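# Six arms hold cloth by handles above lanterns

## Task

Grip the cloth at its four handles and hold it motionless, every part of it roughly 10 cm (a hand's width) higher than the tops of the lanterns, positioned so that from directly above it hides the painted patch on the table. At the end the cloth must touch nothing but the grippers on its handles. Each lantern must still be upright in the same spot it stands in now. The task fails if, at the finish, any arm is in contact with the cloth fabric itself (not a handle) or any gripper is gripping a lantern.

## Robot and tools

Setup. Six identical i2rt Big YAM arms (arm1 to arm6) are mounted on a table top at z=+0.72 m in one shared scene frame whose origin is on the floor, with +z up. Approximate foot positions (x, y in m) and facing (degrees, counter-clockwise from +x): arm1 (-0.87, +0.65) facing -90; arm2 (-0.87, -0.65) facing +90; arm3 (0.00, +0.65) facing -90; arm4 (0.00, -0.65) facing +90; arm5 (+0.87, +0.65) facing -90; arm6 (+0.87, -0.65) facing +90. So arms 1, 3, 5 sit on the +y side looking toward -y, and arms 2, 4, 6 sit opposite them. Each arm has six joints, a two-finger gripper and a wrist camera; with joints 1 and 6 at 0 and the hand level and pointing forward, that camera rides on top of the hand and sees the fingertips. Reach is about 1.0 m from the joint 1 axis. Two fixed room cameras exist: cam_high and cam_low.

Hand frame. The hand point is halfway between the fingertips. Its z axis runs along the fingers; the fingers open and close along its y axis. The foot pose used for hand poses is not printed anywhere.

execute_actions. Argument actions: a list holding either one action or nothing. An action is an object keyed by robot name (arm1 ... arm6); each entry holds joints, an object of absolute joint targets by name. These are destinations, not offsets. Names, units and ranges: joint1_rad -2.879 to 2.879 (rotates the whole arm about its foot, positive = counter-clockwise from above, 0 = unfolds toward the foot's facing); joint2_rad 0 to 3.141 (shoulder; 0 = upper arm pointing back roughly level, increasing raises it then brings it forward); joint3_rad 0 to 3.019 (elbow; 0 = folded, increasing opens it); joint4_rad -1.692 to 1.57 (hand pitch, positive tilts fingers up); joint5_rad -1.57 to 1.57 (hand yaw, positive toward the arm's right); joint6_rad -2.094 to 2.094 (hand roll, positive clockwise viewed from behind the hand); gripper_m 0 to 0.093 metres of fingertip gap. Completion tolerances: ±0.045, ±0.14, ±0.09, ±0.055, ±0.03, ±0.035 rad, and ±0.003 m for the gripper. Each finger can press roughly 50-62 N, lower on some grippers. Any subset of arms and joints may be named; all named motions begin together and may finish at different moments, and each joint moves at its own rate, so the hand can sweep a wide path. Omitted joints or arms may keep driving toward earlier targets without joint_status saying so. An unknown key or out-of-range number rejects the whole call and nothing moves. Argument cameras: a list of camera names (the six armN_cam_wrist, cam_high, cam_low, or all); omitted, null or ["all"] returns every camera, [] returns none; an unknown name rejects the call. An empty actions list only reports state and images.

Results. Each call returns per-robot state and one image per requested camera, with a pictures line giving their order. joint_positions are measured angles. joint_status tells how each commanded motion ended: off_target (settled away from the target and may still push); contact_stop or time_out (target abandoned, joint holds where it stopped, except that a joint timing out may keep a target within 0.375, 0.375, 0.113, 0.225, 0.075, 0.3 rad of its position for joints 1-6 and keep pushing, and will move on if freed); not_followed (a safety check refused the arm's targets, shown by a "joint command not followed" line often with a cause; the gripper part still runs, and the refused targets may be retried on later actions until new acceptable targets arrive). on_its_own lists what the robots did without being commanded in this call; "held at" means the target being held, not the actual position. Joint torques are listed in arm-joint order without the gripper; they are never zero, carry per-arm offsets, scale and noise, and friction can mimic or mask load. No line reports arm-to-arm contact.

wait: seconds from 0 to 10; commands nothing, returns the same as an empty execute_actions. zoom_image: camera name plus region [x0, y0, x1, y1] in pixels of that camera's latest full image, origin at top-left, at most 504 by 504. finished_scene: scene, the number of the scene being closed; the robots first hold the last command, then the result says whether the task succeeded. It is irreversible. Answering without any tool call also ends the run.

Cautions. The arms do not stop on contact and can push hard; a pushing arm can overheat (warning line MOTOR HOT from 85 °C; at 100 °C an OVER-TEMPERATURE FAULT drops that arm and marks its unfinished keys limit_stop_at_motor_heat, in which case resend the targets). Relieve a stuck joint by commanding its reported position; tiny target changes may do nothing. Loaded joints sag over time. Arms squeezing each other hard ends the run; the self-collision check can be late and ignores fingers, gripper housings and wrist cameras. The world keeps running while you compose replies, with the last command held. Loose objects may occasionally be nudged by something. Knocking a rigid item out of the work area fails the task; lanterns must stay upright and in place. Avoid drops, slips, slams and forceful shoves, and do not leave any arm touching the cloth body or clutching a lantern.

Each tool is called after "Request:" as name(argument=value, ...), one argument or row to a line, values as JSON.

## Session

Request:
execute_actions(
  actions=[],
  cameras=["cam_high","cam_low","arm3_cam_wrist","arm4_cam_wrist"],
)

Scene clock: 0.00 s.
Joint torques (N m, as the arm reports them, + toward a larger angle): no reading
Motor temperatures (°C, as the motors report them): arm1=[29 31 37 29 28 28] | arm2=[28 30 31 30 27 30] | arm3=[27 32 37 28 29 28] | arm4=[27 30 36 27 27 28] | arm5=[31 30 32 31 26 28] | arm6=[27 28 34 30 28 27]
arm1.joint_positions: joint1_rad=-0.008 joint2_rad=+0.434 joint3_rad=+1.482 joint4_rad=-1.527 joint5_rad=-0.016 joint6_rad=+0.005 gripper_m=+0.094
arm1.joint_status: not commanded
arm1.hand: x=-0.8750 y=+0.5326 z=+1.3268 quat_wxyz=(-0.372, -0.609, -0.600, +0.360) (m; scene frame)
arm2.joint_positions: joint1_rad=+0.002 joint2_rad=+0.451 joint3_rad=+1.455 joint4_rad=-1.532 joint5_rad=-0.001 joint6_rad=-0.009 gripper_m=+0.095
arm2.joint_status: not commanded
arm2.hand: x=-0.8756 y=-0.5188 z=+1.3173 quat_wxyz=(-0.356, +0.618, -0.610, -0.345) (m; scene frame)
arm3.joint_positions: joint1_rad=-0.015 joint2_rad=+0.432 joint3_rad=+1.462 joint4_rad=-1.527 joint5_rad=-0.007 joint6_rad=-0.010 gripper_m=+0.094
arm3.joint_status: not commanded
arm3.hand: x=-0.0031 y=+0.5313 z=+1.3591 quat_wxyz=(-0.354, -0.616, -0.599, +0.370) (m; scene frame)
arm4.joint_positions: joint1_rad=+0.013 joint2_rad=+0.423 joint3_rad=+1.480 joint4_rad=-1.520 joint5_rad=-0.004 joint6_rad=+0.005 gripper_m=+0.094
arm4.joint_status: not commanded
arm4.hand: x=+0.0029 y=-0.5377 z=+1.3395 quat_wxyz=(-0.372, +0.595, -0.608, -0.372) (m; scene frame)
arm5.joint_positions: joint1_rad=-0.014 joint2_rad=+0.450 joint3_rad=+1.470 joint4_rad=-1.540 joint5_rad=-0.006 joint6_rad=-0.017 gripper_m=+0.095
arm5.joint_status: not commanded
arm5.hand: x=+0.8757 y=+0.5298 z=+1.3411 quat_wxyz=(-0.361, -0.593, -0.628, +0.352) (m; scene frame)
arm6.joint_positions: joint1_rad=+0.002 joint2_rad=+0.435 joint3_rad=+1.460 joint4_rad=-1.541 joint5_rad=-0.010 joint6_rad=-0.002 gripper_m=+0.094
arm6.joint_status: not commanded
arm6.hand: x=+0.8710 y=-0.5298 z=+1.3649 quat_wxyz=(-0.353, +0.612, -0.611, -0.358) (m; scene frame)
pictures: arm3_cam_wrist, arm4_cam_wrist, cam_high, cam_low
Images, in order (width x height): arm3_cam_wrist 616x616, arm4_cam_wrist 616x616, cam_high 672x504, cam_low 672x504.

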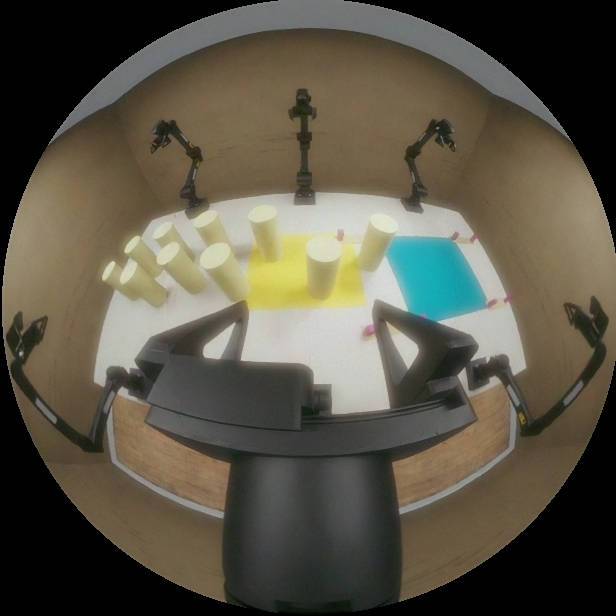

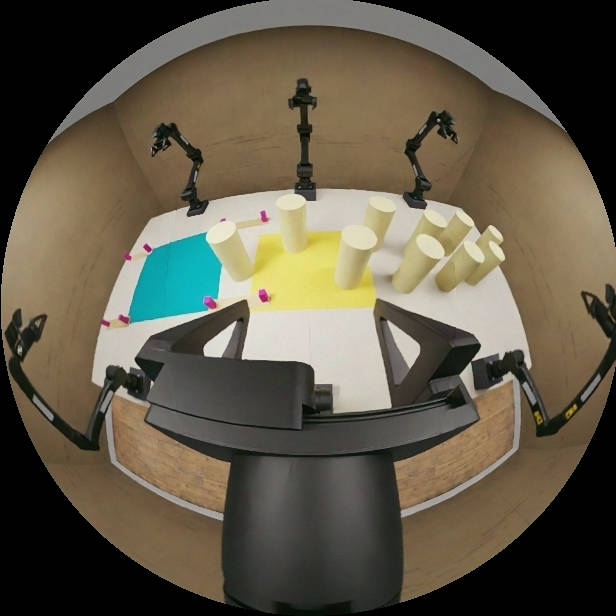

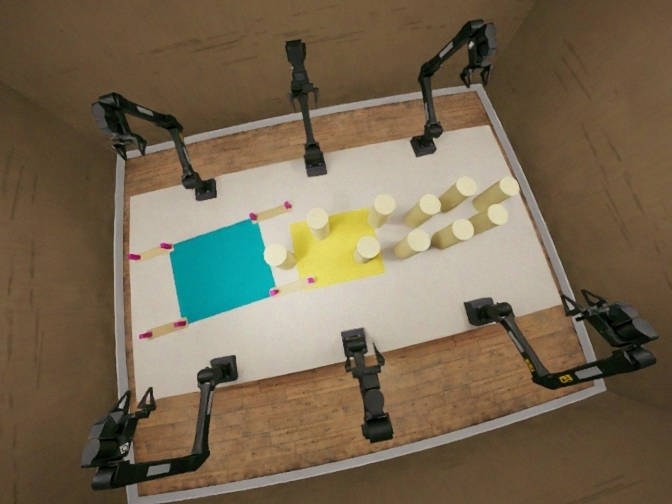

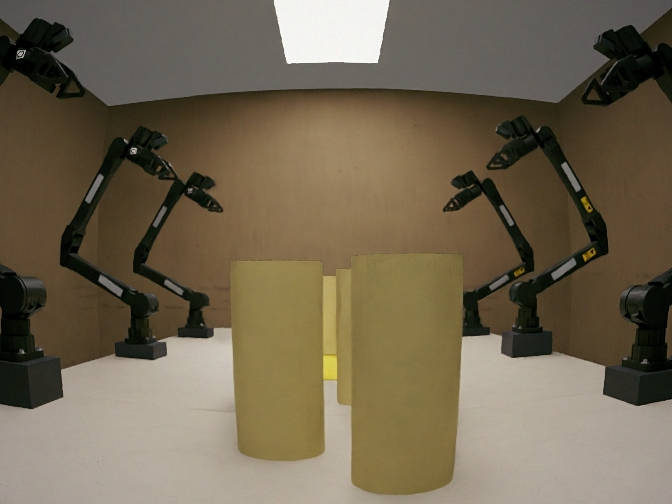

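Request:
zoom_image(
  camera="cam_high",
  region=[110, 150, 410, 400],
)

Region (110, 150, 410, 400) of cam_high's 672x504 image, scaled by 1.680, with more detail than that image has.

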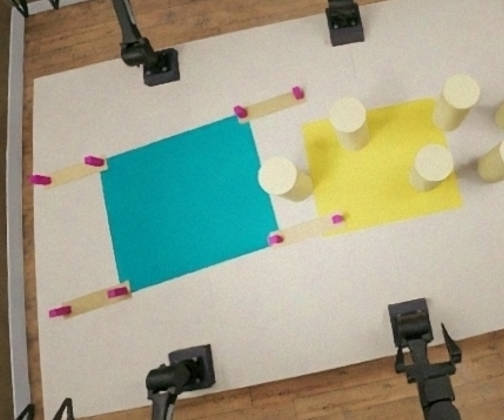

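Request:
execute_actions(
  actions=[
    {"arm1":{"joints":{"joint1_rad":-0.68,"joint2_rad":1.769,"joint3_rad":1.315,"joint4_rad":-1.098,"joint6_rad":-0.805}},"arm2":{"joints":{"joint1_rad":0.645,"joint2_rad":1.599,"joint3_rad":1.059,"joint4_rad":-1.022,"joint6_rad":0.52}},"arm3":{"joints":{"joint1_rad":-1.02,"joint2_rad":2.062,"joint3_rad":1.675,"joint4_rad":-1.145,"joint6_rad":-1.155}},"arm4":{"joints":{"joint1_rad":0.862,"joint2_rad":2.075,"joint3_rad":1.815,"joint4_rad":-1.262,"joint6_rad":0.745}}},
  ],
  cameras=["arm1_cam_wrist","arm2_cam_wrist","arm3_cam_wrist","arm4_cam_wrist"],
)

Scene clock: 29.77 s.
Joint torques (N m, as the arm reports them, + toward a larger angle): arm1=[  0.95 -17.54   9.24   0.76   0.09  -0.09] | arm2=[ -0.2  -12.83   9.69   0.82  -0.01   0.16] | arm3=[  0.04 -20.52  10.84   0.27  -0.09  -0.18] | arm4=[ -1.07 -18.67  10.9    0.11  -0.06   0.23] | arm5=[ 0.18  5.38  6.03  2.03 -0.01  0.07] | arm6=[ 0.38  5.9   8.07  1.82  0.07 -0.01]
Motor temperatures (°C, as the motors report them): arm1=[29 31 39 29 28 28] | arm2=[28 30 32 30 27 30] | arm3=[27 32 39 28 29 28] | arm4=[27 30 38 27 27 28] | arm5=[31 30 34 31 26 28] | arm6=[27 29 36 30 28 27]
arm1.joint_positions: joint1_rad=-0.682 joint2_rad=+1.761 joint3_rad=+1.300 joint4_rad=-1.107 joint5_rad=-0.016 joint6_rad=-0.794 gripper_m=+0.095
arm1.joint_status: all done
arm1.hand: x=-1.1880 y=+0.2595 z=+0.8278 quat_wxyz=(-0.011, -0.668, -0.744, -0.003) (m; scene frame)
arm2.joint_positions: joint1_rad=+0.651 joint2_rad=+1.597 joint3_rad=+1.057 joint4_rad=-1.038 joint5_rad=+0.000 joint6_rad=+0.508 gripper_m=+0.095
arm2.joint_status: all done
arm2.hand: x=-1.1264 y=-0.3095 z=+0.8236 quat_wxyz=(-0.001, +0.754, -0.657, +0.009) (m; scene frame)
arm3.joint_positions: joint1_rad=-1.032 joint2_rad=+2.049 joint3_rad=+1.658 joint4_rad=-1.147 joint5_rad=-0.006 joint6_rad=-1.146 gripper_m=+0.094
arm3.joint_status: all done
arm3.hand: x=-0.5384 y=+0.3473 z=+0.8433 quat_wxyz=(+0.003, -0.676, -0.737, +0.018) (m; scene frame)
arm4.joint_positions: joint1_rad=+0.871 joint2_rad=+2.080 joint3_rad=+1.799 joint4_rad=-1.264 joint5_rad=-0.004 joint6_rad=+0.734 gripper_m=+0.094
arm4.joint_status: all done
arm4.hand: x=-0.4762 y=-0.2243 z=+0.8460 quat_wxyz=(+0.003, +0.744, -0.668, -0.013) (m; scene frame)
arm5.joint_positions: joint1_rad=-0.014 joint2_rad=+0.450 joint3_rad=+1.470 joint4_rad=-1.540 joint5_rad=-0.006 joint6_rad=-0.017 gripper_m=+0.095
arm5.joint_status: not commanded
arm5.hand: x=+0.8757 y=+0.5298 z=+1.3411 quat_wxyz=(-0.361, -0.593, -0.628, +0.352) (m; scene frame)
arm6.joint_positions: joint1_rad=+0.002 joint2_rad=+0.435 joint3_rad=+1.460 joint4_rad=-1.541 joint5_rad=-0.010 joint6_rad=-0.002 gripper_m=+0.094
arm6.joint_status: not commanded
arm6.hand: x=+0.8710 y=-0.5298 z=+1.3649 quat_wxyz=(-0.353, +0.612, -0.611, -0.358) (m; scene frame)
pictures: arm1_cam_wrist, arm2_cam_wrist, arm3_cam_wrist, arm4_cam_wrist
Images, in order (width x height): arm1_cam_wrist 616x616, arm2_cam_wrist 616x616, arm3_cam_wrist 616x616, arm4_cam_wrist 616x616.

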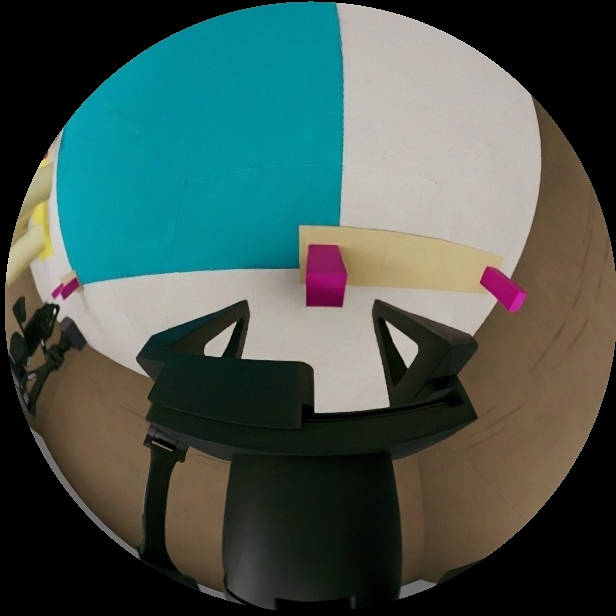

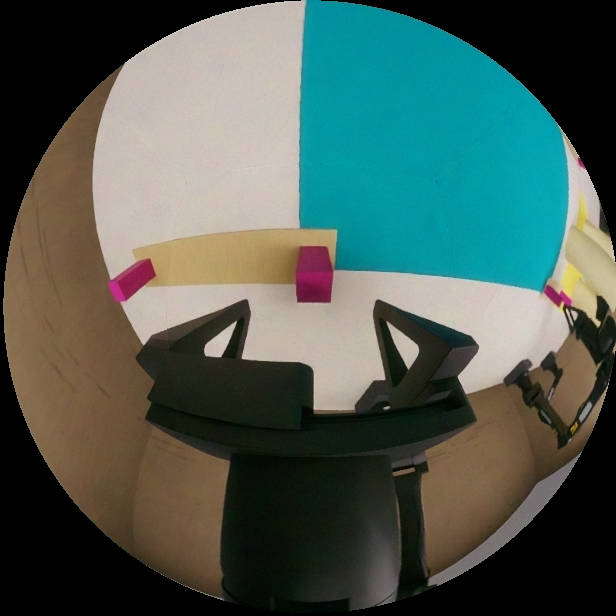

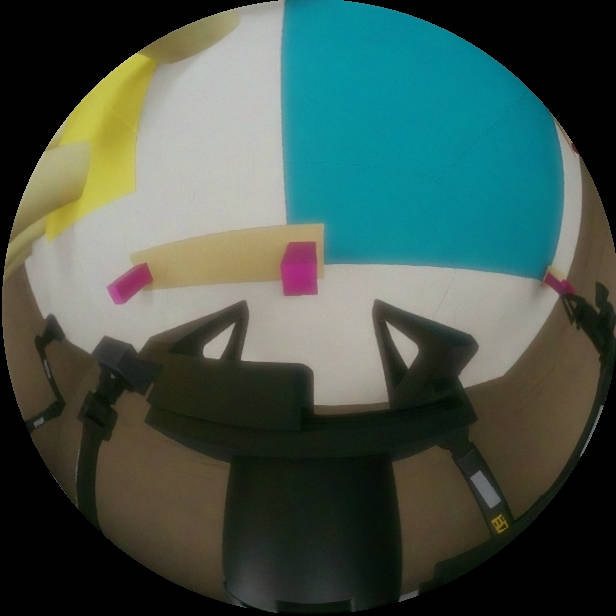

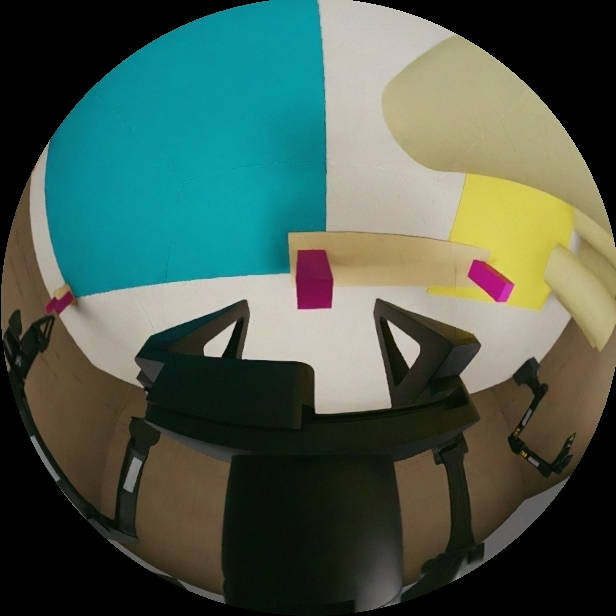

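Request:
execute_actions(
  actions=[
    {"arm1":{"joints":{"joint1_rad":-0.71,"joint2_rad":1.85,"joint3_rad":1.28,"joint4_rad":-0.992}},"arm2":{"joints":{"joint2_rad":1.706,"joint3_rad":0.984,"joint4_rad":-0.84}},"arm3":{"joints":{"joint2_rad":2.128,"joint3_rad":1.60,"joint4_rad":-1.038}},"arm4":{"joints":{"joint2_rad":2.144,"joint3_rad":1.724,"joint4_rad":-1.145}}},
  ],
  cameras=["arm1_cam_wrist","arm2_cam_wrist","arm3_cam_wrist","arm4_cam_wrist"],
)

Scene clock: 49.33 s.
Joint torques (N m, as the arm reports them, + toward a larger angle): arm1=[  0.21 -18.31   8.34   0.9    0.06  -0.07] | arm2=[ -0.23 -14.58   8.66   0.76  -0.01   0.17] | arm3=[  0.27 -21.17   9.33   0.81  -0.07  -0.19] | arm4=[ -1.32 -18.67   9.02   0.53  -0.05   0.24] | arm5=[0.24 5.32 6.03 2.05 0.   0.07] | arm6=[0.44 6.1  8.02 1.82 0.05 0.  ]
Motor temperatures (°C, as the motors report them): arm1=[29 32 39 29 28 28] | arm2=[28 31 33 30 27 30] | arm3=[27 34 40 28 29 28] | arm4=[27 33 40 27 27 28] | arm5=[31 30 34 31 26 28] | arm6=[27 29 36 30 28 27]
arm1.joint_positions: joint1_rad=-0.701 joint2_rad=+1.840 joint3_rad=+1.270 joint4_rad=-1.005 joint5_rad=-0.016 joint6_rad=-0.794 gripper_m=+0.095
arm1.joint_status: all done
arm1.hand: x=-1.1985 y=+0.2616 z=+0.7791 quat_wxyz=(-0.011, -0.675, -0.737, -0.007) (m; scene frame)
arm2.joint_positions: joint1_rad=+0.651 joint2_rad=+1.714 joint3_rad=+0.981 joint4_rad=-0.855 joint5_rad=+0.000 joint6_rad=+0.508 gripper_m=+0.095
arm2.joint_status: all done
arm2.hand: x=-1.1239 y=-0.3121 z=+0.7526 quat_wxyz=(+0.000, +0.754, -0.657, +0.015) (m; scene frame)
arm3.joint_positions: joint1_rad=-1.032 joint2_rad=+2.122 joint3_rad=+1.593 joint4_rad=-1.053 joint5_rad=-0.006 joint6_rad=-1.146 gripper_m=+0.094
arm3.joint_status: all done
arm3.hand: x=-0.5274 y=+0.3535 z=+0.7782 quat_wxyz=(-0.004, -0.676, -0.737, -0.004) (m; scene frame)
arm4.joint_positions: joint1_rad=+0.871 joint2_rad=+2.152 joint3_rad=+1.723 joint4_rad=-1.160 joint5_rad=-0.004 joint6_rad=+0.734 gripper_m=+0.094
arm4.joint_status: all done
arm4.hand: x=-0.4691 y=-0.2307 z=+0.7752 quat_wxyz=(+0.002, +0.744, -0.668, +0.008) (m; scene frame)
arm5.joint_positions: joint1_rad=-0.014 joint2_rad=+0.450 joint3_rad=+1.470 joint4_rad=-1.540 joint5_rad=-0.006 joint6_rad=-0.017 gripper_m=+0.095
arm5.joint_status: not commanded
arm5.hand: x=+0.8757 y=+0.5298 z=+1.3411 quat_wxyz=(-0.361, -0.593, -0.628, +0.352) (m; scene frame)
arm6.joint_positions: joint1_rad=+0.002 joint2_rad=+0.435 joint3_rad=+1.460 joint4_rad=-1.541 joint5_rad=-0.010 joint6_rad=-0.002 gripper_m=+0.094
arm6.joint_status: not commanded
arm6.hand: x=+0.8710 y=-0.5298 z=+1.3649 quat_wxyz=(-0.353, +0.612, -0.611, -0.358) (m; scene frame)
pictures: arm1_cam_wrist, arm2_cam_wrist, arm3_cam_wrist, arm4_cam_wrist
Images, in order (width x height): arm1_cam_wrist 616x616, arm2_cam_wrist 616x616, arm3_cam_wrist 616x616, arm4_cam_wrist 616x616.

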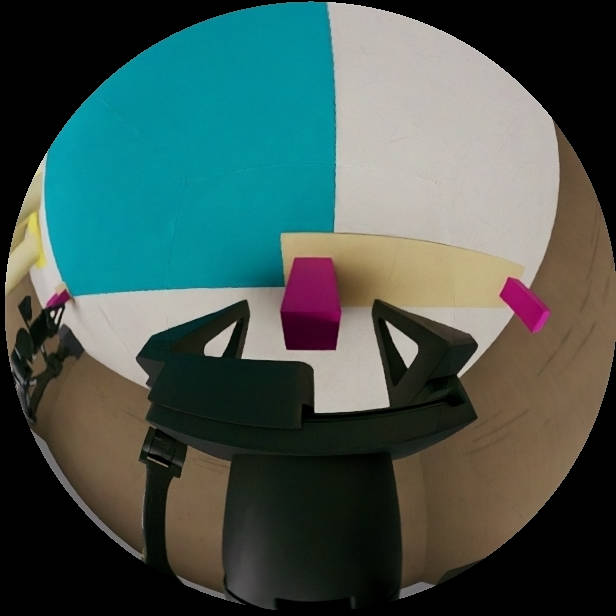

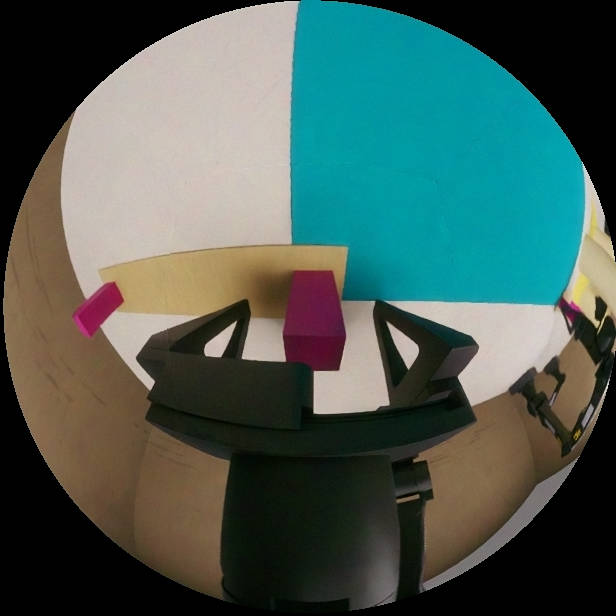

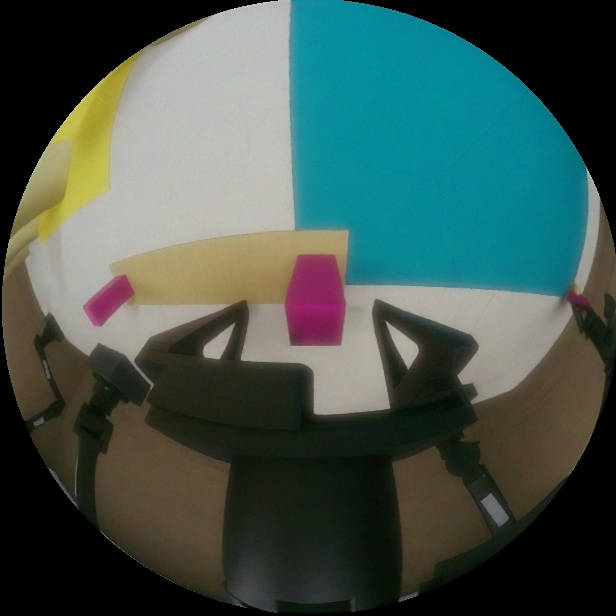

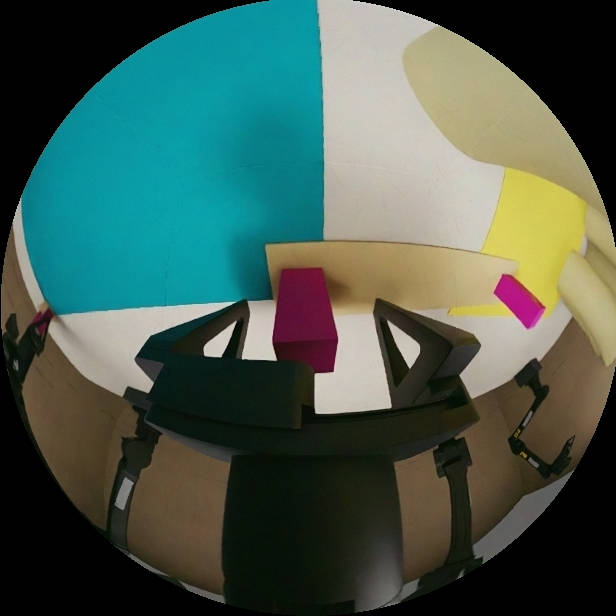

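Request:
execute_actions(
  actions=[
    {"arm1":{"joints":{"joint2_rad":1.87,"gripper_m":0.0}},"arm2":{"joints":{"gripper_m":0.0}},"arm3":{"joints":{"joint1_rad":-1.003,"gripper_m":0.0}},"arm4":{"joints":{"gripper_m":0.0}}},
  ],
  cameras=["arm1_cam_wrist","arm3_cam_wrist"],
)

Scene clock: 54.30 s.
Joint torques (N m, as the arm reports them, + toward a larger angle): arm1=[  0.43 -16.25   8.33   0.78  -0.02  -0.01] | arm2=[ -0.15 -14.68   8.61   0.75  -0.05   0.15] | arm3=[  0.13 -21.58   9.23   0.5   -0.21  -0.19] | arm4=[ -1.53 -19.19   9.07   0.37   0.12   0.21] | arm5=[0.21 5.35 6.04 2.06 0.   0.07] | arm6=[0.45 5.98 8.06 1.82 0.07 0.01]
Motor temperatures (°C, as the motors report them): arm1=[29 32 39 29 28 28] | arm2=[28 31 32 30 27 30] | arm3=[27 34 40 28 29 28] | arm4=[27 33 40 27 27 28] | arm5=[31 30 34 31 26 28] | arm6=[27 29 36 30 28 27]
arm1.joint_positions: joint1_rad=-0.701 joint2_rad=+1.841 joint3_rad=+1.270 joint4_rad=-1.002 joint5_rad=-0.014 joint6_rad=-0.799 gripper_m=+0.029
arm1.joint_status: gripper_m off_target (ended at +0.029, target +0.000); the others done
arm1.hand: x=-1.1992 y=+0.2613 z=+0.7787 quat_wxyz=(-0.009, -0.673, -0.739, -0.006) (m; scene frame)
arm2.joint_positions: joint1_rad=+0.649 joint2_rad=+1.714 joint3_rad=+0.981 joint4_rad=-0.855 joint5_rad=+0.001 joint6_rad=+0.509 gripper_m=+0.029
arm2.joint_status: gripper_m off_target (ended at +0.029, target +0.000)
arm2.hand: x=-1.1234 y=-0.3115 z=+0.7526 quat_wxyz=(+0.000, +0.753, -0.658, +0.014) (m; scene frame)
arm3.joint_positions: joint1_rad=-1.015 joint2_rad=+2.122 joint3_rad=+1.593 joint4_rad=-1.046 joint5_rad=-0.004 joint6_rad=-1.149 gripper_m=+0.029
arm3.joint_status: gripper_m off_target (ended at +0.029, target +0.000); the others done
arm3.hand: x=-0.5242 y=+0.3444 z=+0.7782 quat_wxyz=(-0.002, -0.669, -0.743, -0.001) (m; scene frame)
arm4.joint_positions: joint1_rad=+0.871 joint2_rad=+2.152 joint3_rad=+1.723 joint4_rad=-1.156 joint5_rad=-0.009 joint6_rad=+0.737 gripper_m=+0.029
arm4.joint_status: gripper_m off_target (ended at +0.029, target +0.000)
arm4.hand: x=-0.4704 y=-0.2307 z=+0.7752 quat_wxyz=(+0.005, +0.743, -0.669, +0.006) (m; scene frame)
arm5.joint_positions: joint1_rad=-0.014 joint2_rad=+0.450 joint3_rad=+1.470 joint4_rad=-1.540 joint5_rad=-0.006 joint6_rad=-0.017 gripper_m=+0.095
arm5.joint_status: not commanded
arm5.hand: x=+0.8757 y=+0.5298 z=+1.3411 quat_wxyz=(-0.361, -0.593, -0.628, +0.352) (m; scene frame)
arm6.joint_positions: joint1_rad=+0.002 joint2_rad=+0.435 joint3_rad=+1.460 joint4_rad=-1.541 joint5_rad=-0.010 joint6_rad=-0.002 gripper_m=+0.094
arm6.joint_status: not commanded
arm6.hand: x=+0.8710 y=-0.5298 z=+1.3649 quat_wxyz=(-0.353, +0.612, -0.611, -0.358) (m; scene frame)
pictures: arm1_cam_wrist, arm3_cam_wrist
Images, in order (width x height): arm1_cam_wrist 616x616, arm3_cam_wrist 616x616.

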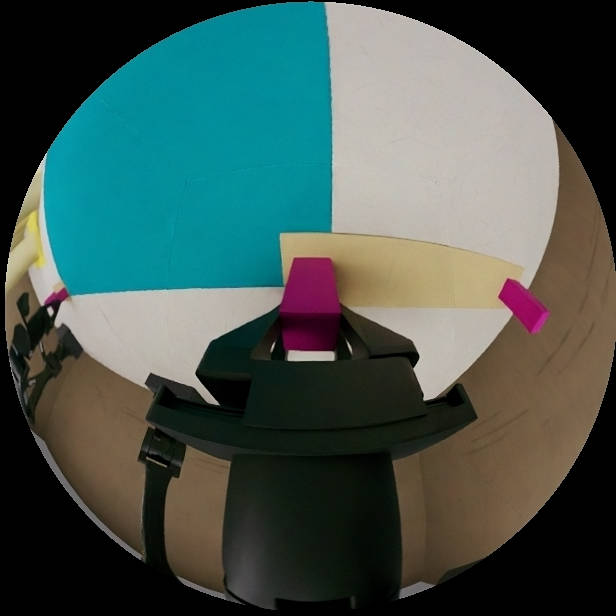

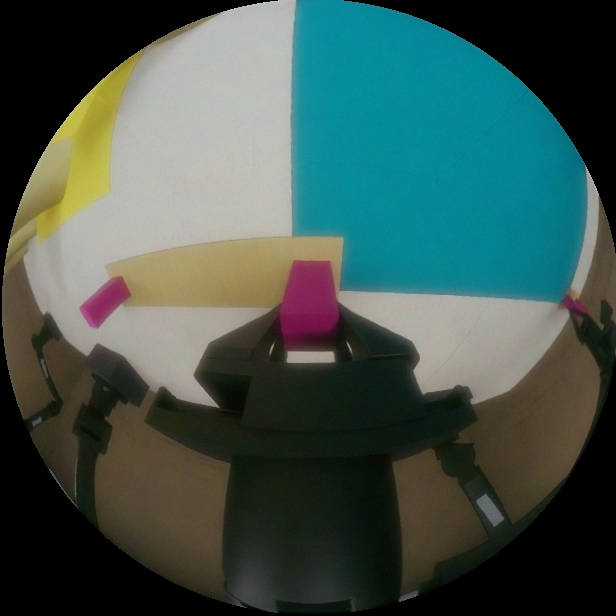

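Request:
execute_actions(
  actions=[
    {"arm1":{"joints":{"joint2_rad":1.68,"joint3_rad":1.612,"joint4_rad":-1.495}},"arm2":{"joints":{"joint2_rad":1.473,"joint3_rad":1.325,"joint4_rad":-1.40}},"arm3":{"joints":{"joint2_rad":1.96,"joint3_rad":1.88,"joint4_rad":-1.505}},"arm4":{"joints":{"joint2_rad":2.035,"joint3_rad":2.09,"joint4_rad":-1.62}}},
  ],
  cameras=["cam_high"],
)

Scene clock: 66.10 s.
Joint torques (N m, as the arm reports them, + toward a larger angle): arm1=[  0.01 -16.73  11.2    0.07   0.38  -0.01] | arm2=[  0.5  -12.74  13.17  -0.15  -0.43   0.13] | arm3=[  0.46 -20.65  10.76  -1.12  -0.14  -0.19] | arm4=[ -0.95 -18.95  12.69  -0.93   0.12   0.21] | arm5=[ 0.27  5.37  6.05  2.04 -0.01  0.07] | arm6=[0.58 5.94 8.08 1.83 0.08 0.  ]
Motor temperatures (°C, as the motors report them): arm1=[29 32 39 29 28 28] | arm2=[28 31 33 30 27 30] | arm3=[27 35 40 28 29 28] | arm4=[27 34 40 27 27 28] | arm5=[31 30 34 31 26 28] | arm6=[27 29 36 30 28 27]
arm1.joint_positions: joint1_rad=-0.701 joint2_rad=+1.668 joint3_rad=+1.586 joint4_rad=-1.488 joint5_rad=-0.026 joint6_rad=-0.800 gripper_m=+0.029
arm1.joint_status: all done
arm1.hand: x=-1.1982 y=+0.2610 z=+0.9774 quat_wxyz=(-0.016, -0.673, -0.739, -0.005) (m; scene frame)
arm2.joint_positions: joint1_rad=+0.642 joint2_rad=+1.472 joint3_rad=+1.297 joint4_rad=-1.386 joint5_rad=+0.011 joint6_rad=+0.510 gripper_m=+0.029
arm2.joint_status: all done
arm2.hand: x=-1.1266 y=-0.3013 z=+0.9602 quat_wxyz=(-0.008, +0.751, -0.661, +0.002) (m; scene frame)
arm3.joint_positions: joint1_rad=-1.015 joint2_rad=+1.952 joint3_rad=+1.872 joint4_rad=-1.473 joint5_rad=-0.005 joint6_rad=-1.149 gripper_m=+0.029
arm3.joint_status: all done
arm3.hand: x=-0.5269 y=+0.3421 z=+0.9794 quat_wxyz=(+0.001, -0.669, -0.744, +0.010) (m; scene frame)
arm4.joint_positions: joint1_rad=+0.871 joint2_rad=+2.039 joint3_rad=+2.060 joint4_rad=-1.595 joint5_rad=-0.009 joint6_rad=+0.737 gripper_m=+0.029
arm4.joint_status: all done
arm4.hand: x=-0.4732 y=-0.2278 z=+0.9701 quat_wxyz=(+0.005, +0.743, -0.669, +0.001) (m; scene frame)
arm5.joint_positions: joint1_rad=-0.014 joint2_rad=+0.450 joint3_rad=+1.470 joint4_rad=-1.540 joint5_rad=-0.006 joint6_rad=-0.017 gripper_m=+0.095
arm5.joint_status: not commanded
arm5.hand: x=+0.8757 y=+0.5298 z=+1.3411 quat_wxyz=(-0.361, -0.593, -0.628, +0.352) (m; scene frame)
arm6.joint_positions: joint1_rad=+0.002 joint2_rad=+0.435 joint3_rad=+1.460 joint4_rad=-1.541 joint5_rad=-0.010 joint6_rad=-0.002 gripper_m=+0.094
arm6.joint_status: not commanded
arm6.hand: x=+0.8710 y=-0.5298 z=+1.3649 quat_wxyz=(-0.353, +0.612, -0.611, -0.358) (m; scene frame)
pictures: cam_high
Images, in order (width x height): cam_high 672x504.

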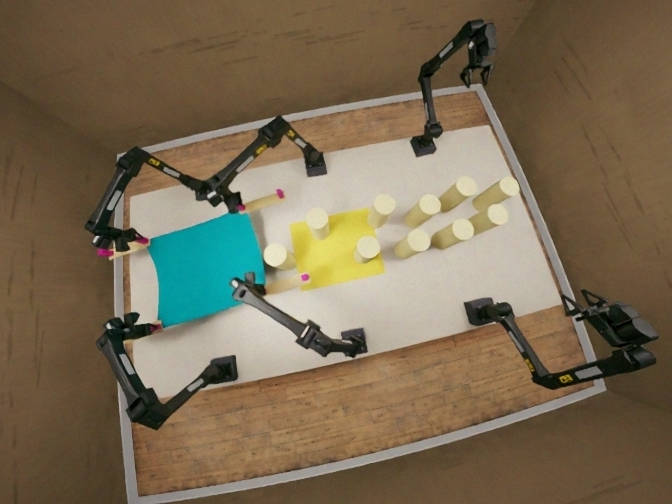

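Request:
execute_actions(
  actions=[
    {"arm1":{"joints":{"joint2_rad":1.475,"joint3_rad":2.01,"joint4_rad":-1.685}},"arm2":{"joints":{"joint2_rad":1.258,"joint3_rad":1.768,"joint4_rad":-1.685}},"arm3":{"joints":{"joint2_rad":1.738,"joint3_rad":2.228,"joint4_rad":-1.685}},"arm4":{"joints":{"joint2_rad":1.79,"joint3_rad":2.37,"joint4_rad":-1.685}}},
  ],
  cameras=["cam_low"],
)

Scene clock: 75.80 s.
Joint torques (N m, as the arm reports them, + toward a larger angle): arm1=[  0.12 -14.48  10.04   0.95   0.45   0.  ] | arm2=[ 1.17 -9.66 12.79  0.49 -0.5   0.12] | arm3=[  0.53 -19.02  10.7   -0.17  -0.04  -0.16] | arm4=[ -1.34 -17.36  10.6    0.06   0.09   0.17] | arm5=[ 0.17  5.46  6.03  2.04 -0.01  0.07] | arm6=[0.56 6.06 8.06 1.84 0.07 0.01]
Motor temperatures (°C, as the motors report them): arm1=[29 32 40 29 28 28] | arm2=[28 31 34 30 27 30] | arm3=[27 35 41 28 29 28] | arm4=[27 34 41 27 27 28] | arm5=[31 30 34 31 26 28] | arm6=[27 29 36 30 28 27]
arm1.joint_positions: joint1_rad=-0.700 joint2_rad=+1.473 joint3_rad=+1.992 joint4_rad=-1.682 joint5_rad=-0.027 joint6_rad=-0.800 gripper_m=+0.029
arm1.joint_status: all done
arm1.hand: x=-1.1838 y=+0.2789 z=+1.2316 quat_wxyz=(-0.023, -0.658, -0.726, +0.197) (m; scene frame)
arm2.joint_positions: joint1_rad=+0.636 joint2_rad=+1.270 joint3_rad=+1.741 joint4_rad=-1.673 joint5_rad=+0.013 joint6_rad=+0.510 gripper_m=+0.029
arm2.joint_status: all done
arm2.hand: x=-1.1107 y=-0.3203 z=+1.2150 quat_wxyz=(-0.047, +0.736, -0.653, -0.172) (m; scene frame)
arm3.joint_positions: joint1_rad=-1.013 joint2_rad=+1.754 joint3_rad=+2.218 joint4_rad=-1.657 joint5_rad=-0.008 joint6_rad=-1.149 gripper_m=+0.029
arm3.joint_status: all done
arm3.hand: x=-0.5077 y=+0.3513 z=+1.2321 quat_wxyz=(+0.054, -0.655, -0.731, +0.181) (m; scene frame)
arm4.joint_positions: joint1_rad=+0.871 joint2_rad=+1.815 joint3_rad=+2.360 joint4_rad=-1.659 joint5_rad=-0.007 joint6_rad=+0.739 gripper_m=+0.029
arm4.joint_status: all done
joint sent to its limit — the command would take arm4.joint4_rad past its lower limit, so that joint was sent only as far as its limit.
arm4.hand: x=-0.4575 y=-0.2411 z=+1.2289 quat_wxyz=(+0.005, +0.723, -0.652, -0.227) (m; scene frame)
arm5.joint_positions: joint1_rad=-0.014 joint2_rad=+0.450 joint3_rad=+1.470 joint4_rad=-1.540 joint5_rad=-0.006 joint6_rad=-0.017 gripper_m=+0.095
arm5.joint_status: not commanded
arm5.hand: x=+0.8757 y=+0.5298 z=+1.3411 quat_wxyz=(-0.361, -0.593, -0.628, +0.352) (m; scene frame)
arm6.joint_positions: joint1_rad=+0.002 joint2_rad=+0.435 joint3_rad=+1.460 joint4_rad=-1.541 joint5_rad=-0.010 joint6_rad=-0.002 gripper_m=+0.094
arm6.joint_status: not commanded
arm6.hand: x=+0.8710 y=-0.5298 z=+1.3649 quat_wxyz=(-0.353, +0.612, -0.611, -0.358) (m; scene frame)
pictures: cam_low
Images, in order (width x height): cam_low 672x504.

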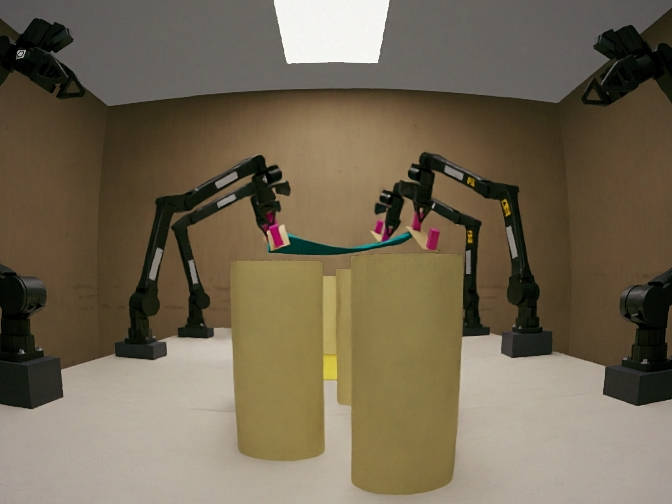

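Reuse the proven waypoints (retracting now, so exact targets).

Request:
execute_actions(
  actions=[
    {"arm1":{"joints":{"joint1_rad":-0.144,"joint2_rad":1.165,"joint3_rad":1.70,"joint6_rad":-0.144}},"arm2":{"joints":{"joint1_rad":0.173,"joint2_rad":1.045,"joint3_rad":1.59,"joint6_rad":0.165}},"arm3":{"joints":{"joint1_rad":-0.585,"joint2_rad":1.40,"joint3_rad":1.831,"joint6_rad":-0.59}},"arm4":{"joints":{"joint1_rad":0.705,"joint2_rad":1.29,"joint3_rad":1.805,"joint6_rad":0.68}}},
  ],
  cameras=["cam_low"],
)

Request:
execute_actions(
  actions=[
    {"arm1":{"joints":{"joint1_rad":0.358,"joint2_rad":1.23,"joint3_rad":1.78,"joint6_rad":0.36}},"arm2":{"joints":{"joint1_rad":-0.392,"joint2_rad":1.11,"joint3_rad":1.69,"joint6_rad":-0.40}},"arm3":{"joints":{"joint1_rad":-0.155,"joint2_rad":1.195,"joint3_rad":1.625,"joint6_rad":-0.16}},"arm4":{"joints":{"joint1_rad":0.235,"joint2_rad":1.04,"joint3_rad":1.603,"joint6_rad":0.20}}},
  ],
  cameras=["cam_low"],
)

Request:
execute_actions(
  actions=[
    {"arm1":{"joints":{"joint1_rad":0.729,"joint2_rad":1.49,"joint3_rad":2.04,"joint6_rad":0.73}},"arm2":{"joints":{"joint1_rad":-0.782,"joint2_rad":1.41,"joint3_rad":1.955,"joint6_rad":-0.79}},"arm3":{"joints":{"joint1_rad":0.355,"joint2_rad":1.245,"joint3_rad":1.68,"joint6_rad":0.34}},"arm4":{"joints":{"joint1_rad":-0.345,"joint2_rad":1.09,"joint3_rad":1.655,"joint6_rad":-0.37}}},
  ],
  cameras=["cam_low","cam_high"],
)

Scene clock: 91.97 s.
Joint torques (N m, as the arm reports them, + toward a larger angle): arm1=[ 0.46 -8.66  9.69  0.98  0.46  0.1 ] | arm2=[ 0.57 -4.44 10.62  0.59 -0.5  -0.07] | arm3=[ -0.53 -11.59  10.18   0.04  -0.18   0.08] | arm4=[ 0.13 -9.88 10.16  0.18  0.08  0.  ] | arm5=[0.21 5.4  6.02 2.05 0.   0.07] | arm6=[0.38 6.01 8.05 1.84 0.06 0.  ]
Motor temperatures (°C, as the motors report them): arm1=[29 32 41 29 28 28] | arm2=[28 31 34 30 27 30] | arm3=[27 35 41 28 29 28] | arm4=[27 34 41 27 27 28] | arm5=[31 30 34 31 26 28] | arm6=[27 29 36 30 28 27]
arm1.joint_positions: joint1_rad=-0.142 joint2_rad=+1.162 joint3_rad=+1.689 joint4_rad=-1.682 joint5_rad=-0.027 joint6_rad=-0.151 gripper_m=+0.029
arm1.joint_status: all done
arm1.hand: x=-0.9240 y=+0.2887 z=+1.2286 quat_wxyz=(-0.135, -0.690, -0.695, +0.154) (m; scene frame)
arm2.joint_positions: joint1_rad=+0.169 joint2_rad=+1.047 joint3_rad=+1.586 joint4_rad=-1.673 joint5_rad=+0.012 joint6_rad=+0.171 gripper_m=+0.029
arm2.joint_status: all done
arm2.hand: x=-0.9255 y=-0.3285 z=+1.2264 quat_wxyz=(-0.132, +0.688, -0.693, -0.167) (m; scene frame)
arm3.joint_positions: joint1_rad=-0.582 joint2_rad=+1.398 joint3_rad=+1.828 joint4_rad=-1.664 joint5_rad=-0.002 joint6_rad=-0.601 gripper_m=+0.029
arm3.joint_status: all done
arm3.hand: x=-0.2579 y=+0.2798 z=+1.2414 quat_wxyz=(-0.031, -0.700, -0.694, +0.166) (m; scene frame)
arm4.joint_positions: joint1_rad=+0.695 joint2_rad=+1.310 joint3_rad=+1.800 joint4_rad=-1.664 joint5_rad=-0.008 joint6_rad=+0.694 gripper_m=+0.029
arm4.joint_status: all done
arm4.hand: x=-0.2604 y=-0.3188 z=+1.2364 quat_wxyz=(-0.016, +0.684, -0.702, -0.197) (m; scene frame)
arm5.joint_positions: joint1_rad=-0.014 joint2_rad=+0.450 joint3_rad=+1.470 joint4_rad=-1.540 joint5_rad=-0.006 joint6_rad=-0.017 gripper_m=+0.095
arm5.joint_status: not commanded
arm5.hand: x=+0.8757 y=+0.5298 z=+1.3411 quat_wxyz=(-0.361, -0.593, -0.628, +0.352) (m; scene frame)
arm6.joint_positions: joint1_rad=+0.002 joint2_rad=+0.435 joint3_rad=+1.460 joint4_rad=-1.541 joint5_rad=-0.010 joint6_rad=-0.002 gripper_m=+0.094
arm6.joint_status: not commanded
arm6.hand: x=+0.8710 y=-0.5298 z=+1.3649 quat_wxyz=(-0.353, +0.612, -0.611, -0.358) (m; scene frame)
pictures: cam_low
Images, in order (width x height): cam_low 672x504.

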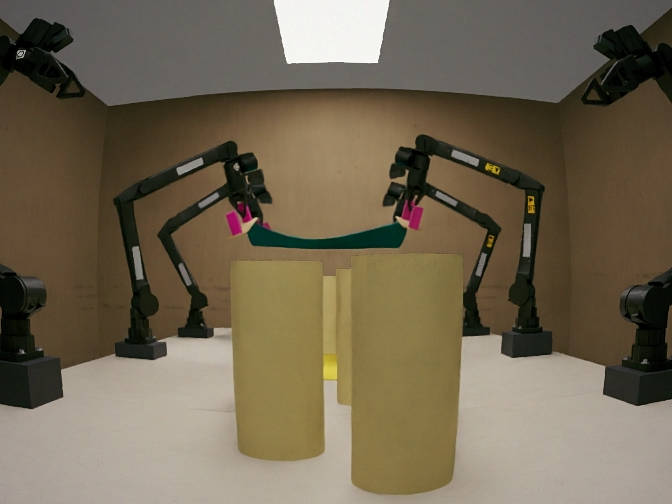

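Scene clock: 93.53 s.
Joint torques (N m, as the arm reports them, + toward a larger angle): arm1=[  0.91 -11.65  13.45   0.93   0.44   0.12] | arm2=[ 0.35 -7.55 16.63  0.51 -0.37 -0.06] | arm3=[ 0.13 -8.34 10.13 -0.02 -0.24  0.06] | arm4=[-1.83 -5.87  9.55  0.29  0.15  0.04] | arm5=[0.15 5.49 6.02 2.05 0.   0.07] | arm6=[0.48 6.   8.07 1.79 0.07 0.  ]
Motor temperatures (°C, as the motors report them): arm1=[29 32 41 29 28 28] | arm2=[28 31 35 30 27 30] | arm3=[27 34 41 28 29 28] | arm4=[27 34 41 27 27 28] | arm5=[31 30 34 31 26 28] | arm6=[27 29 36 30 28 27]
arm1.joint_positions: joint1_rad=+0.358 joint2_rad=+1.240 joint3_rad=+1.721 joint4_rad=-1.682 joint5_rad=-0.024 joint6_rad=+0.352 gripper_m=+0.029
arm1.joint_status: all done
arm1.hand: x=-0.7364 y=+0.2835 z=+1.2168 quat_wxyz=(-0.174, -0.694, -0.696, +0.062) (m; scene frame)
arm2.joint_positions: joint1_rad=-0.393 joint2_rad=+1.130 joint3_rad=+1.618 joint4_rad=-1.674 joint5_rad=+0.008 joint6_rad=-0.393 gripper_m=+0.029
arm2.joint_status: all done
arm2.hand: x=-0.7371 y=-0.3245 z=+1.2161 quat_wxyz=(-0.181, +0.692, -0.696, -0.063) (m; scene frame)
arm3.joint_positions: joint1_rad=-0.166 joint2_rad=+1.197 joint3_rad=+1.622 joint4_rad=-1.664 joint5_rad=+0.000 joint6_rad=-0.172 gripper_m=+0.029
arm3.joint_status: all done
arm3.hand: x=-0.0716 y=+0.2824 z=+1.2314 quat_wxyz=(-0.093, -0.705, -0.690, +0.137) (m; scene frame)
arm4.joint_positions: joint1_rad=+0.248 joint2_rad=+1.050 joint3_rad=+1.602 joint4_rad=-1.664 joint5_rad=-0.011 joint6_rad=+0.216 gripper_m=+0.029
arm4.joint_status: all done
arm4.hand: x=-0.0712 y=-0.3316 z=+1.2420 quat_wxyz=(-0.117, +0.690, -0.687, -0.196) (m; scene frame)
arm5.joint_positions: joint1_rad=-0.014 joint2_rad=+0.450 joint3_rad=+1.470 joint4_rad=-1.540 joint5_rad=-0.006 joint6_rad=-0.017 gripper_m=+0.095
arm5.joint_status: not commanded
arm5.hand: x=+0.8757 y=+0.5298 z=+1.3411 quat_wxyz=(-0.361, -0.593, -0.628, +0.352) (m; scene frame)
arm6.joint_positions: joint1_rad=+0.002 joint2_rad=+0.435 joint3_rad=+1.460 joint4_rad=-1.541 joint5_rad=-0.010 joint6_rad=-0.002 gripper_m=+0.094
arm6.joint_status: not commanded
arm6.hand: x=+0.8710 y=-0.5298 z=+1.3649 quat_wxyz=(-0.353, +0.612, -0.611, -0.358) (m; scene frame)
pictures: cam_low
Images, in order (width x height): cam_low 672x504.

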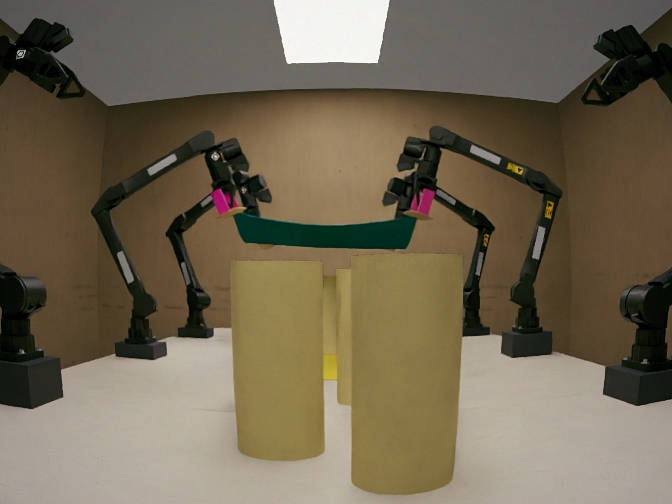

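Scene clock: 95.10 s.
Joint torques (N m, as the arm reports them, + toward a larger angle): arm1=[  0.55 -17.42  12.84   0.82   0.27   0.12] | arm2=[  0.43 -14.21  16.6    0.52  -0.23  -0.06] | arm3=[  0.18 -10.35  14.73   0.04  -0.33   0.03] | arm4=[-1.68 -6.86 14.7   0.17  0.19  0.04] | arm5=[0.18 5.39 6.03 2.06 0.   0.07] | arm6=[ 0.41  5.97  8.05  1.84  0.07 -0.01]
Motor temperatures (°C, as the motors report them): arm1=[29 32 41 29 28 28] | arm2=[28 31 35 30 27 30] | arm3=[27 34 41 28 29 28] | arm4=[27 33 41 27 27 28] | arm5=[31 30 34 31 26 28] | arm6=[27 29 36 30 28 27]
arm1.joint_positions: joint1_rad=+0.738 joint2_rad=+1.515 joint3_rad=+1.986 joint4_rad=-1.682 joint5_rad=-0.020 joint6_rad=+0.722 gripper_m=+0.029
arm1.joint_status: all done
arm1.hand: x=-0.5410 y=+0.2820 z=+1.2160 quat_wxyz=(-0.182, -0.691, -0.700, -0.004) (m; scene frame)
arm2.joint_positions: joint1_rad=-0.787 joint2_rad=+1.442 joint3_rad=+1.885 joint4_rad=-1.674 joint5_rad=+0.003 joint6_rad=-0.782 gripper_m=+0.029
arm2.joint_status: all done
arm2.hand: x=-0.5415 y=-0.3201 z=+1.2117 quat_wxyz=(-0.171, +0.693, -0.700, +0.007) (m; scene frame)
arm3.joint_positions: joint1_rad=+0.343 joint2_rad=+1.255 joint3_rad=+1.631 joint4_rad=-1.666 joint5_rad=+0.004 joint6_rad=+0.329 gripper_m=+0.029
arm3.joint_status: all done
arm3.hand: x=+0.1215 y=+0.2772 z=+1.2136 quat_wxyz=(-0.124, -0.705, -0.695, +0.065) (m; scene frame)
arm4.joint_positions: joint1_rad=-0.331 joint2_rad=+1.107 joint3_rad=+1.602 joint4_rad=-1.664 joint5_rad=-0.014 joint6_rad=-0.356 gripper_m=+0.029
arm4.joint_status: all done
arm4.hand: x=+0.1211 y=-0.3262 z=+1.2238 quat_wxyz=(-0.179, +0.692, -0.693, -0.090) (m; scene frame)
arm5.joint_positions: joint1_rad=-0.014 joint2_rad=+0.450 joint3_rad=+1.470 joint4_rad=-1.540 joint5_rad=-0.006 joint6_rad=-0.017 gripper_m=+0.095
arm5.joint_status: not commanded
arm5.hand: x=+0.8757 y=+0.5298 z=+1.3411 quat_wxyz=(-0.361, -0.593, -0.628, +0.352) (m; scene frame)
arm6.joint_positions: joint1_rad=+0.002 joint2_rad=+0.435 joint3_rad=+1.460 joint4_rad=-1.541 joint5_rad=-0.010 joint6_rad=-0.002 gripper_m=+0.094
arm6.joint_status: not commanded
arm6.hand: x=+0.8710 y=-0.5298 z=+1.3649 quat_wxyz=(-0.353, +0.612, -0.611, -0.358) (m; scene frame)
pictures: cam_high, cam_low
Images, in order (width x height): cam_high 672x504, cam_low 672x504.

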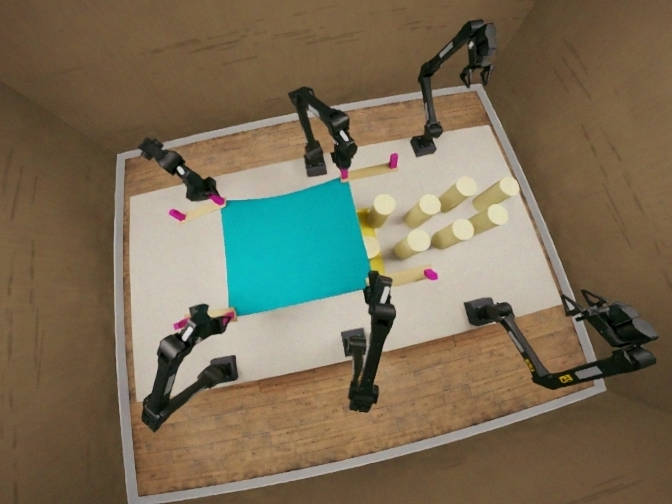

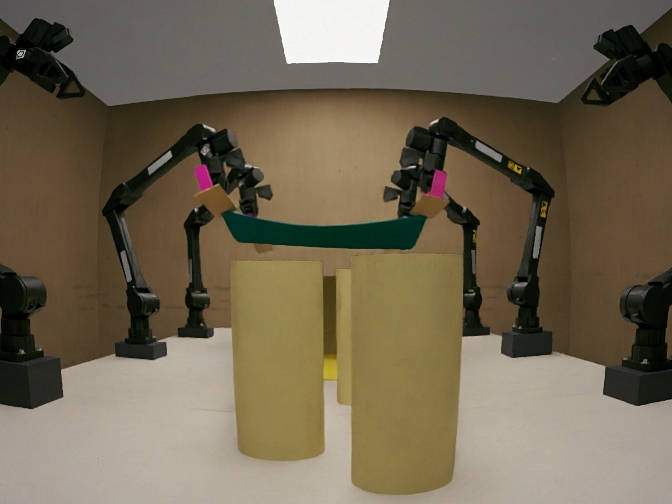

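Request:
execute_actions(
  actions=[
    {"arm1":{"joints":{"joint1_rad":1.003,"joint2_rad":1.848,"joint3_rad":2.457,"joint6_rad":1.0}},"arm2":{"joints":{"joint1_rad":-1.015,"joint2_rad":1.848,"joint3_rad":2.40,"joint6_rad":-1.02}},"arm3":{"joints":{"joint1_rad":0.81,"joint2_rad":1.50,"joint3_rad":1.905,"joint6_rad":0.785}},"arm4":{"joints":{"joint1_rad":-0.775,"joint2_rad":1.462,"joint3_rad":1.912,"joint6_rad":-0.80}}},
  ],
  cameras=["cam_low","cam_high","arm5_cam_wrist"],
)

Scene clock: 115.27 s.
Joint torques (N m, as the arm reports them, + toward a larger angle): arm1=[  0.92 -23.54  12.62   0.47   0.01   0.11] | arm2=[ -0.85 -23.08  15.87   0.16   0.05  -0.07] | arm3=[  0.41 -16.31  14.88   0.26  -0.77   0.01] | arm4=[ -1.91 -12.37  14.75   0.25   0.56   0.08] | arm5=[0.16 5.37 6.04 2.07 0.   0.07] | arm6=[0.61 5.95 8.02 1.84 0.06 0.  ]
Motor temperatures (°C, as the motors report them): arm1=[29 33 43 29 28 28] | arm2=[28 31 37 30 27 30] | arm3=[27 33 44 28 29 28] | arm4=[27 32 45 27 27 28] | arm5=[31 30 34 31 26 28] | arm6=[27 29 36 30 28 27]
arm1.joint_positions: joint1_rad=+0.994 joint2_rad=+1.888 joint3_rad=+2.409 joint4_rad=-1.668 joint5_rad=-0.011 joint6_rad=+0.991 gripper_m=+0.029
arm1.joint_status: all done
arm1.hand: x=-0.3416 y=+0.3000 z=+1.1978 quat_wxyz=(-0.207, -0.691, -0.690, -0.052) (m; scene frame)
arm2.joint_positions: joint1_rad=-1.004 joint2_rad=+1.888 joint3_rad=+2.338 joint4_rad=-1.663 joint5_rad=-0.005 joint6_rad=-1.011 gripper_m=+0.029
arm2.joint_status: all done
arm2.hand: x=-0.3378 y=-0.3097 z=+1.1727 quat_wxyz=(-0.177, +0.697, -0.694, +0.043) (m; scene frame)
arm3.joint_positions: joint1_rad=+0.796 joint2_rad=+1.523 joint3_rad=+1.855 joint4_rad=-1.676 joint5_rad=+0.017 joint6_rad=+0.775 gripper_m=+0.029
arm3.joint_status: all done
arm3.hand: x=+0.3375 y=+0.2970 z=+1.1948 quat_wxyz=(-0.113, -0.706, -0.699, +0.011) (m; scene frame)
arm4.joint_positions: joint1_rad=-0.761 joint2_rad=+1.476 joint3_rad=+1.861 joint4_rad=-1.671 joint5_rad=-0.026 joint6_rad=-0.788 gripper_m=+0.029
arm4.joint_status: all done
arm4.hand: x=+0.3367 y=-0.3117 z=+1.1898 quat_wxyz=(-0.141, +0.700, -0.700, -0.013) (m; scene frame)
arm5.joint_positions: joint1_rad=-0.014 joint2_rad=+0.450 joint3_rad=+1.470 joint4_rad=-1.540 joint5_rad=-0.006 joint6_rad=-0.017 gripper_m=+0.095
arm5.joint_status: not commanded
arm5.hand: x=+0.8757 y=+0.5298 z=+1.3411 quat_wxyz=(-0.361, -0.593, -0.628, +0.352) (m; scene frame)
arm6.joint_positions: joint1_rad=+0.002 joint2_rad=+0.435 joint3_rad=+1.460 joint4_rad=-1.541 joint5_rad=-0.010 joint6_rad=-0.002 gripper_m=+0.094
arm6.joint_status: not commanded
arm6.hand: x=+0.8710 y=-0.5298 z=+1.3649 quat_wxyz=(-0.353, +0.612, -0.611, -0.358) (m; scene frame)
pictures: arm5_cam_wrist, cam_high, cam_low
Images, in order (width x height): arm5_cam_wrist 616x616, cam_high 672x504, cam_low 672x504.

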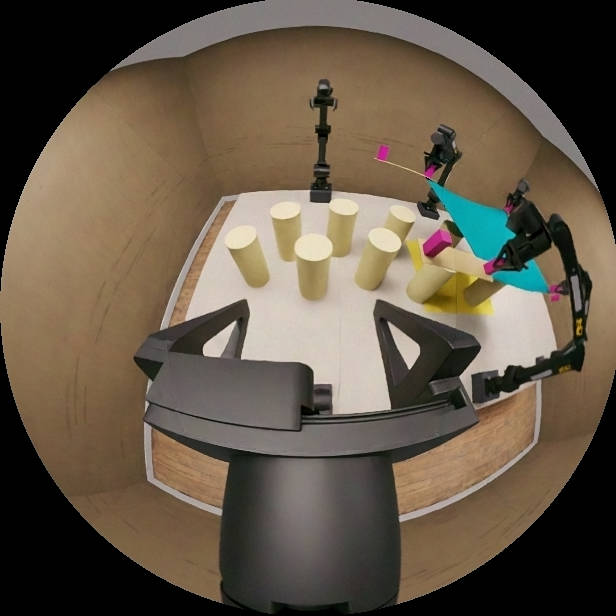

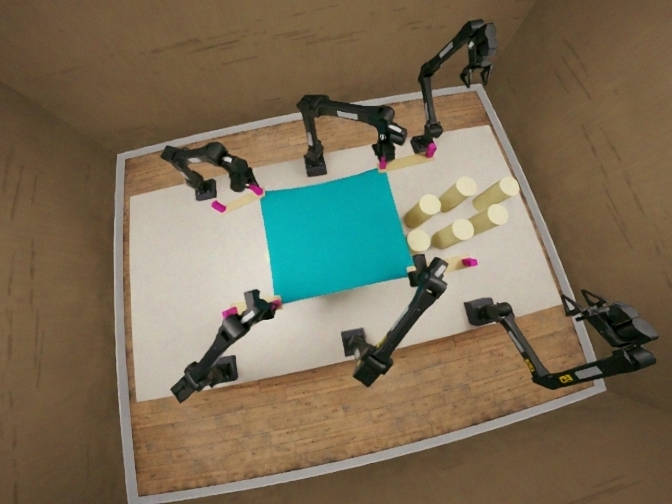

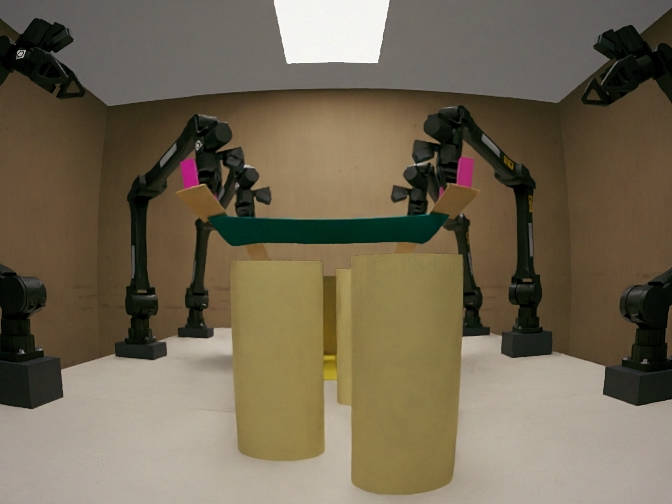

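The cloth is taut and at the same height as in the successful first scene.

Request:
finished_scene(
  scene=2,
)

The scene is finished: the task was done.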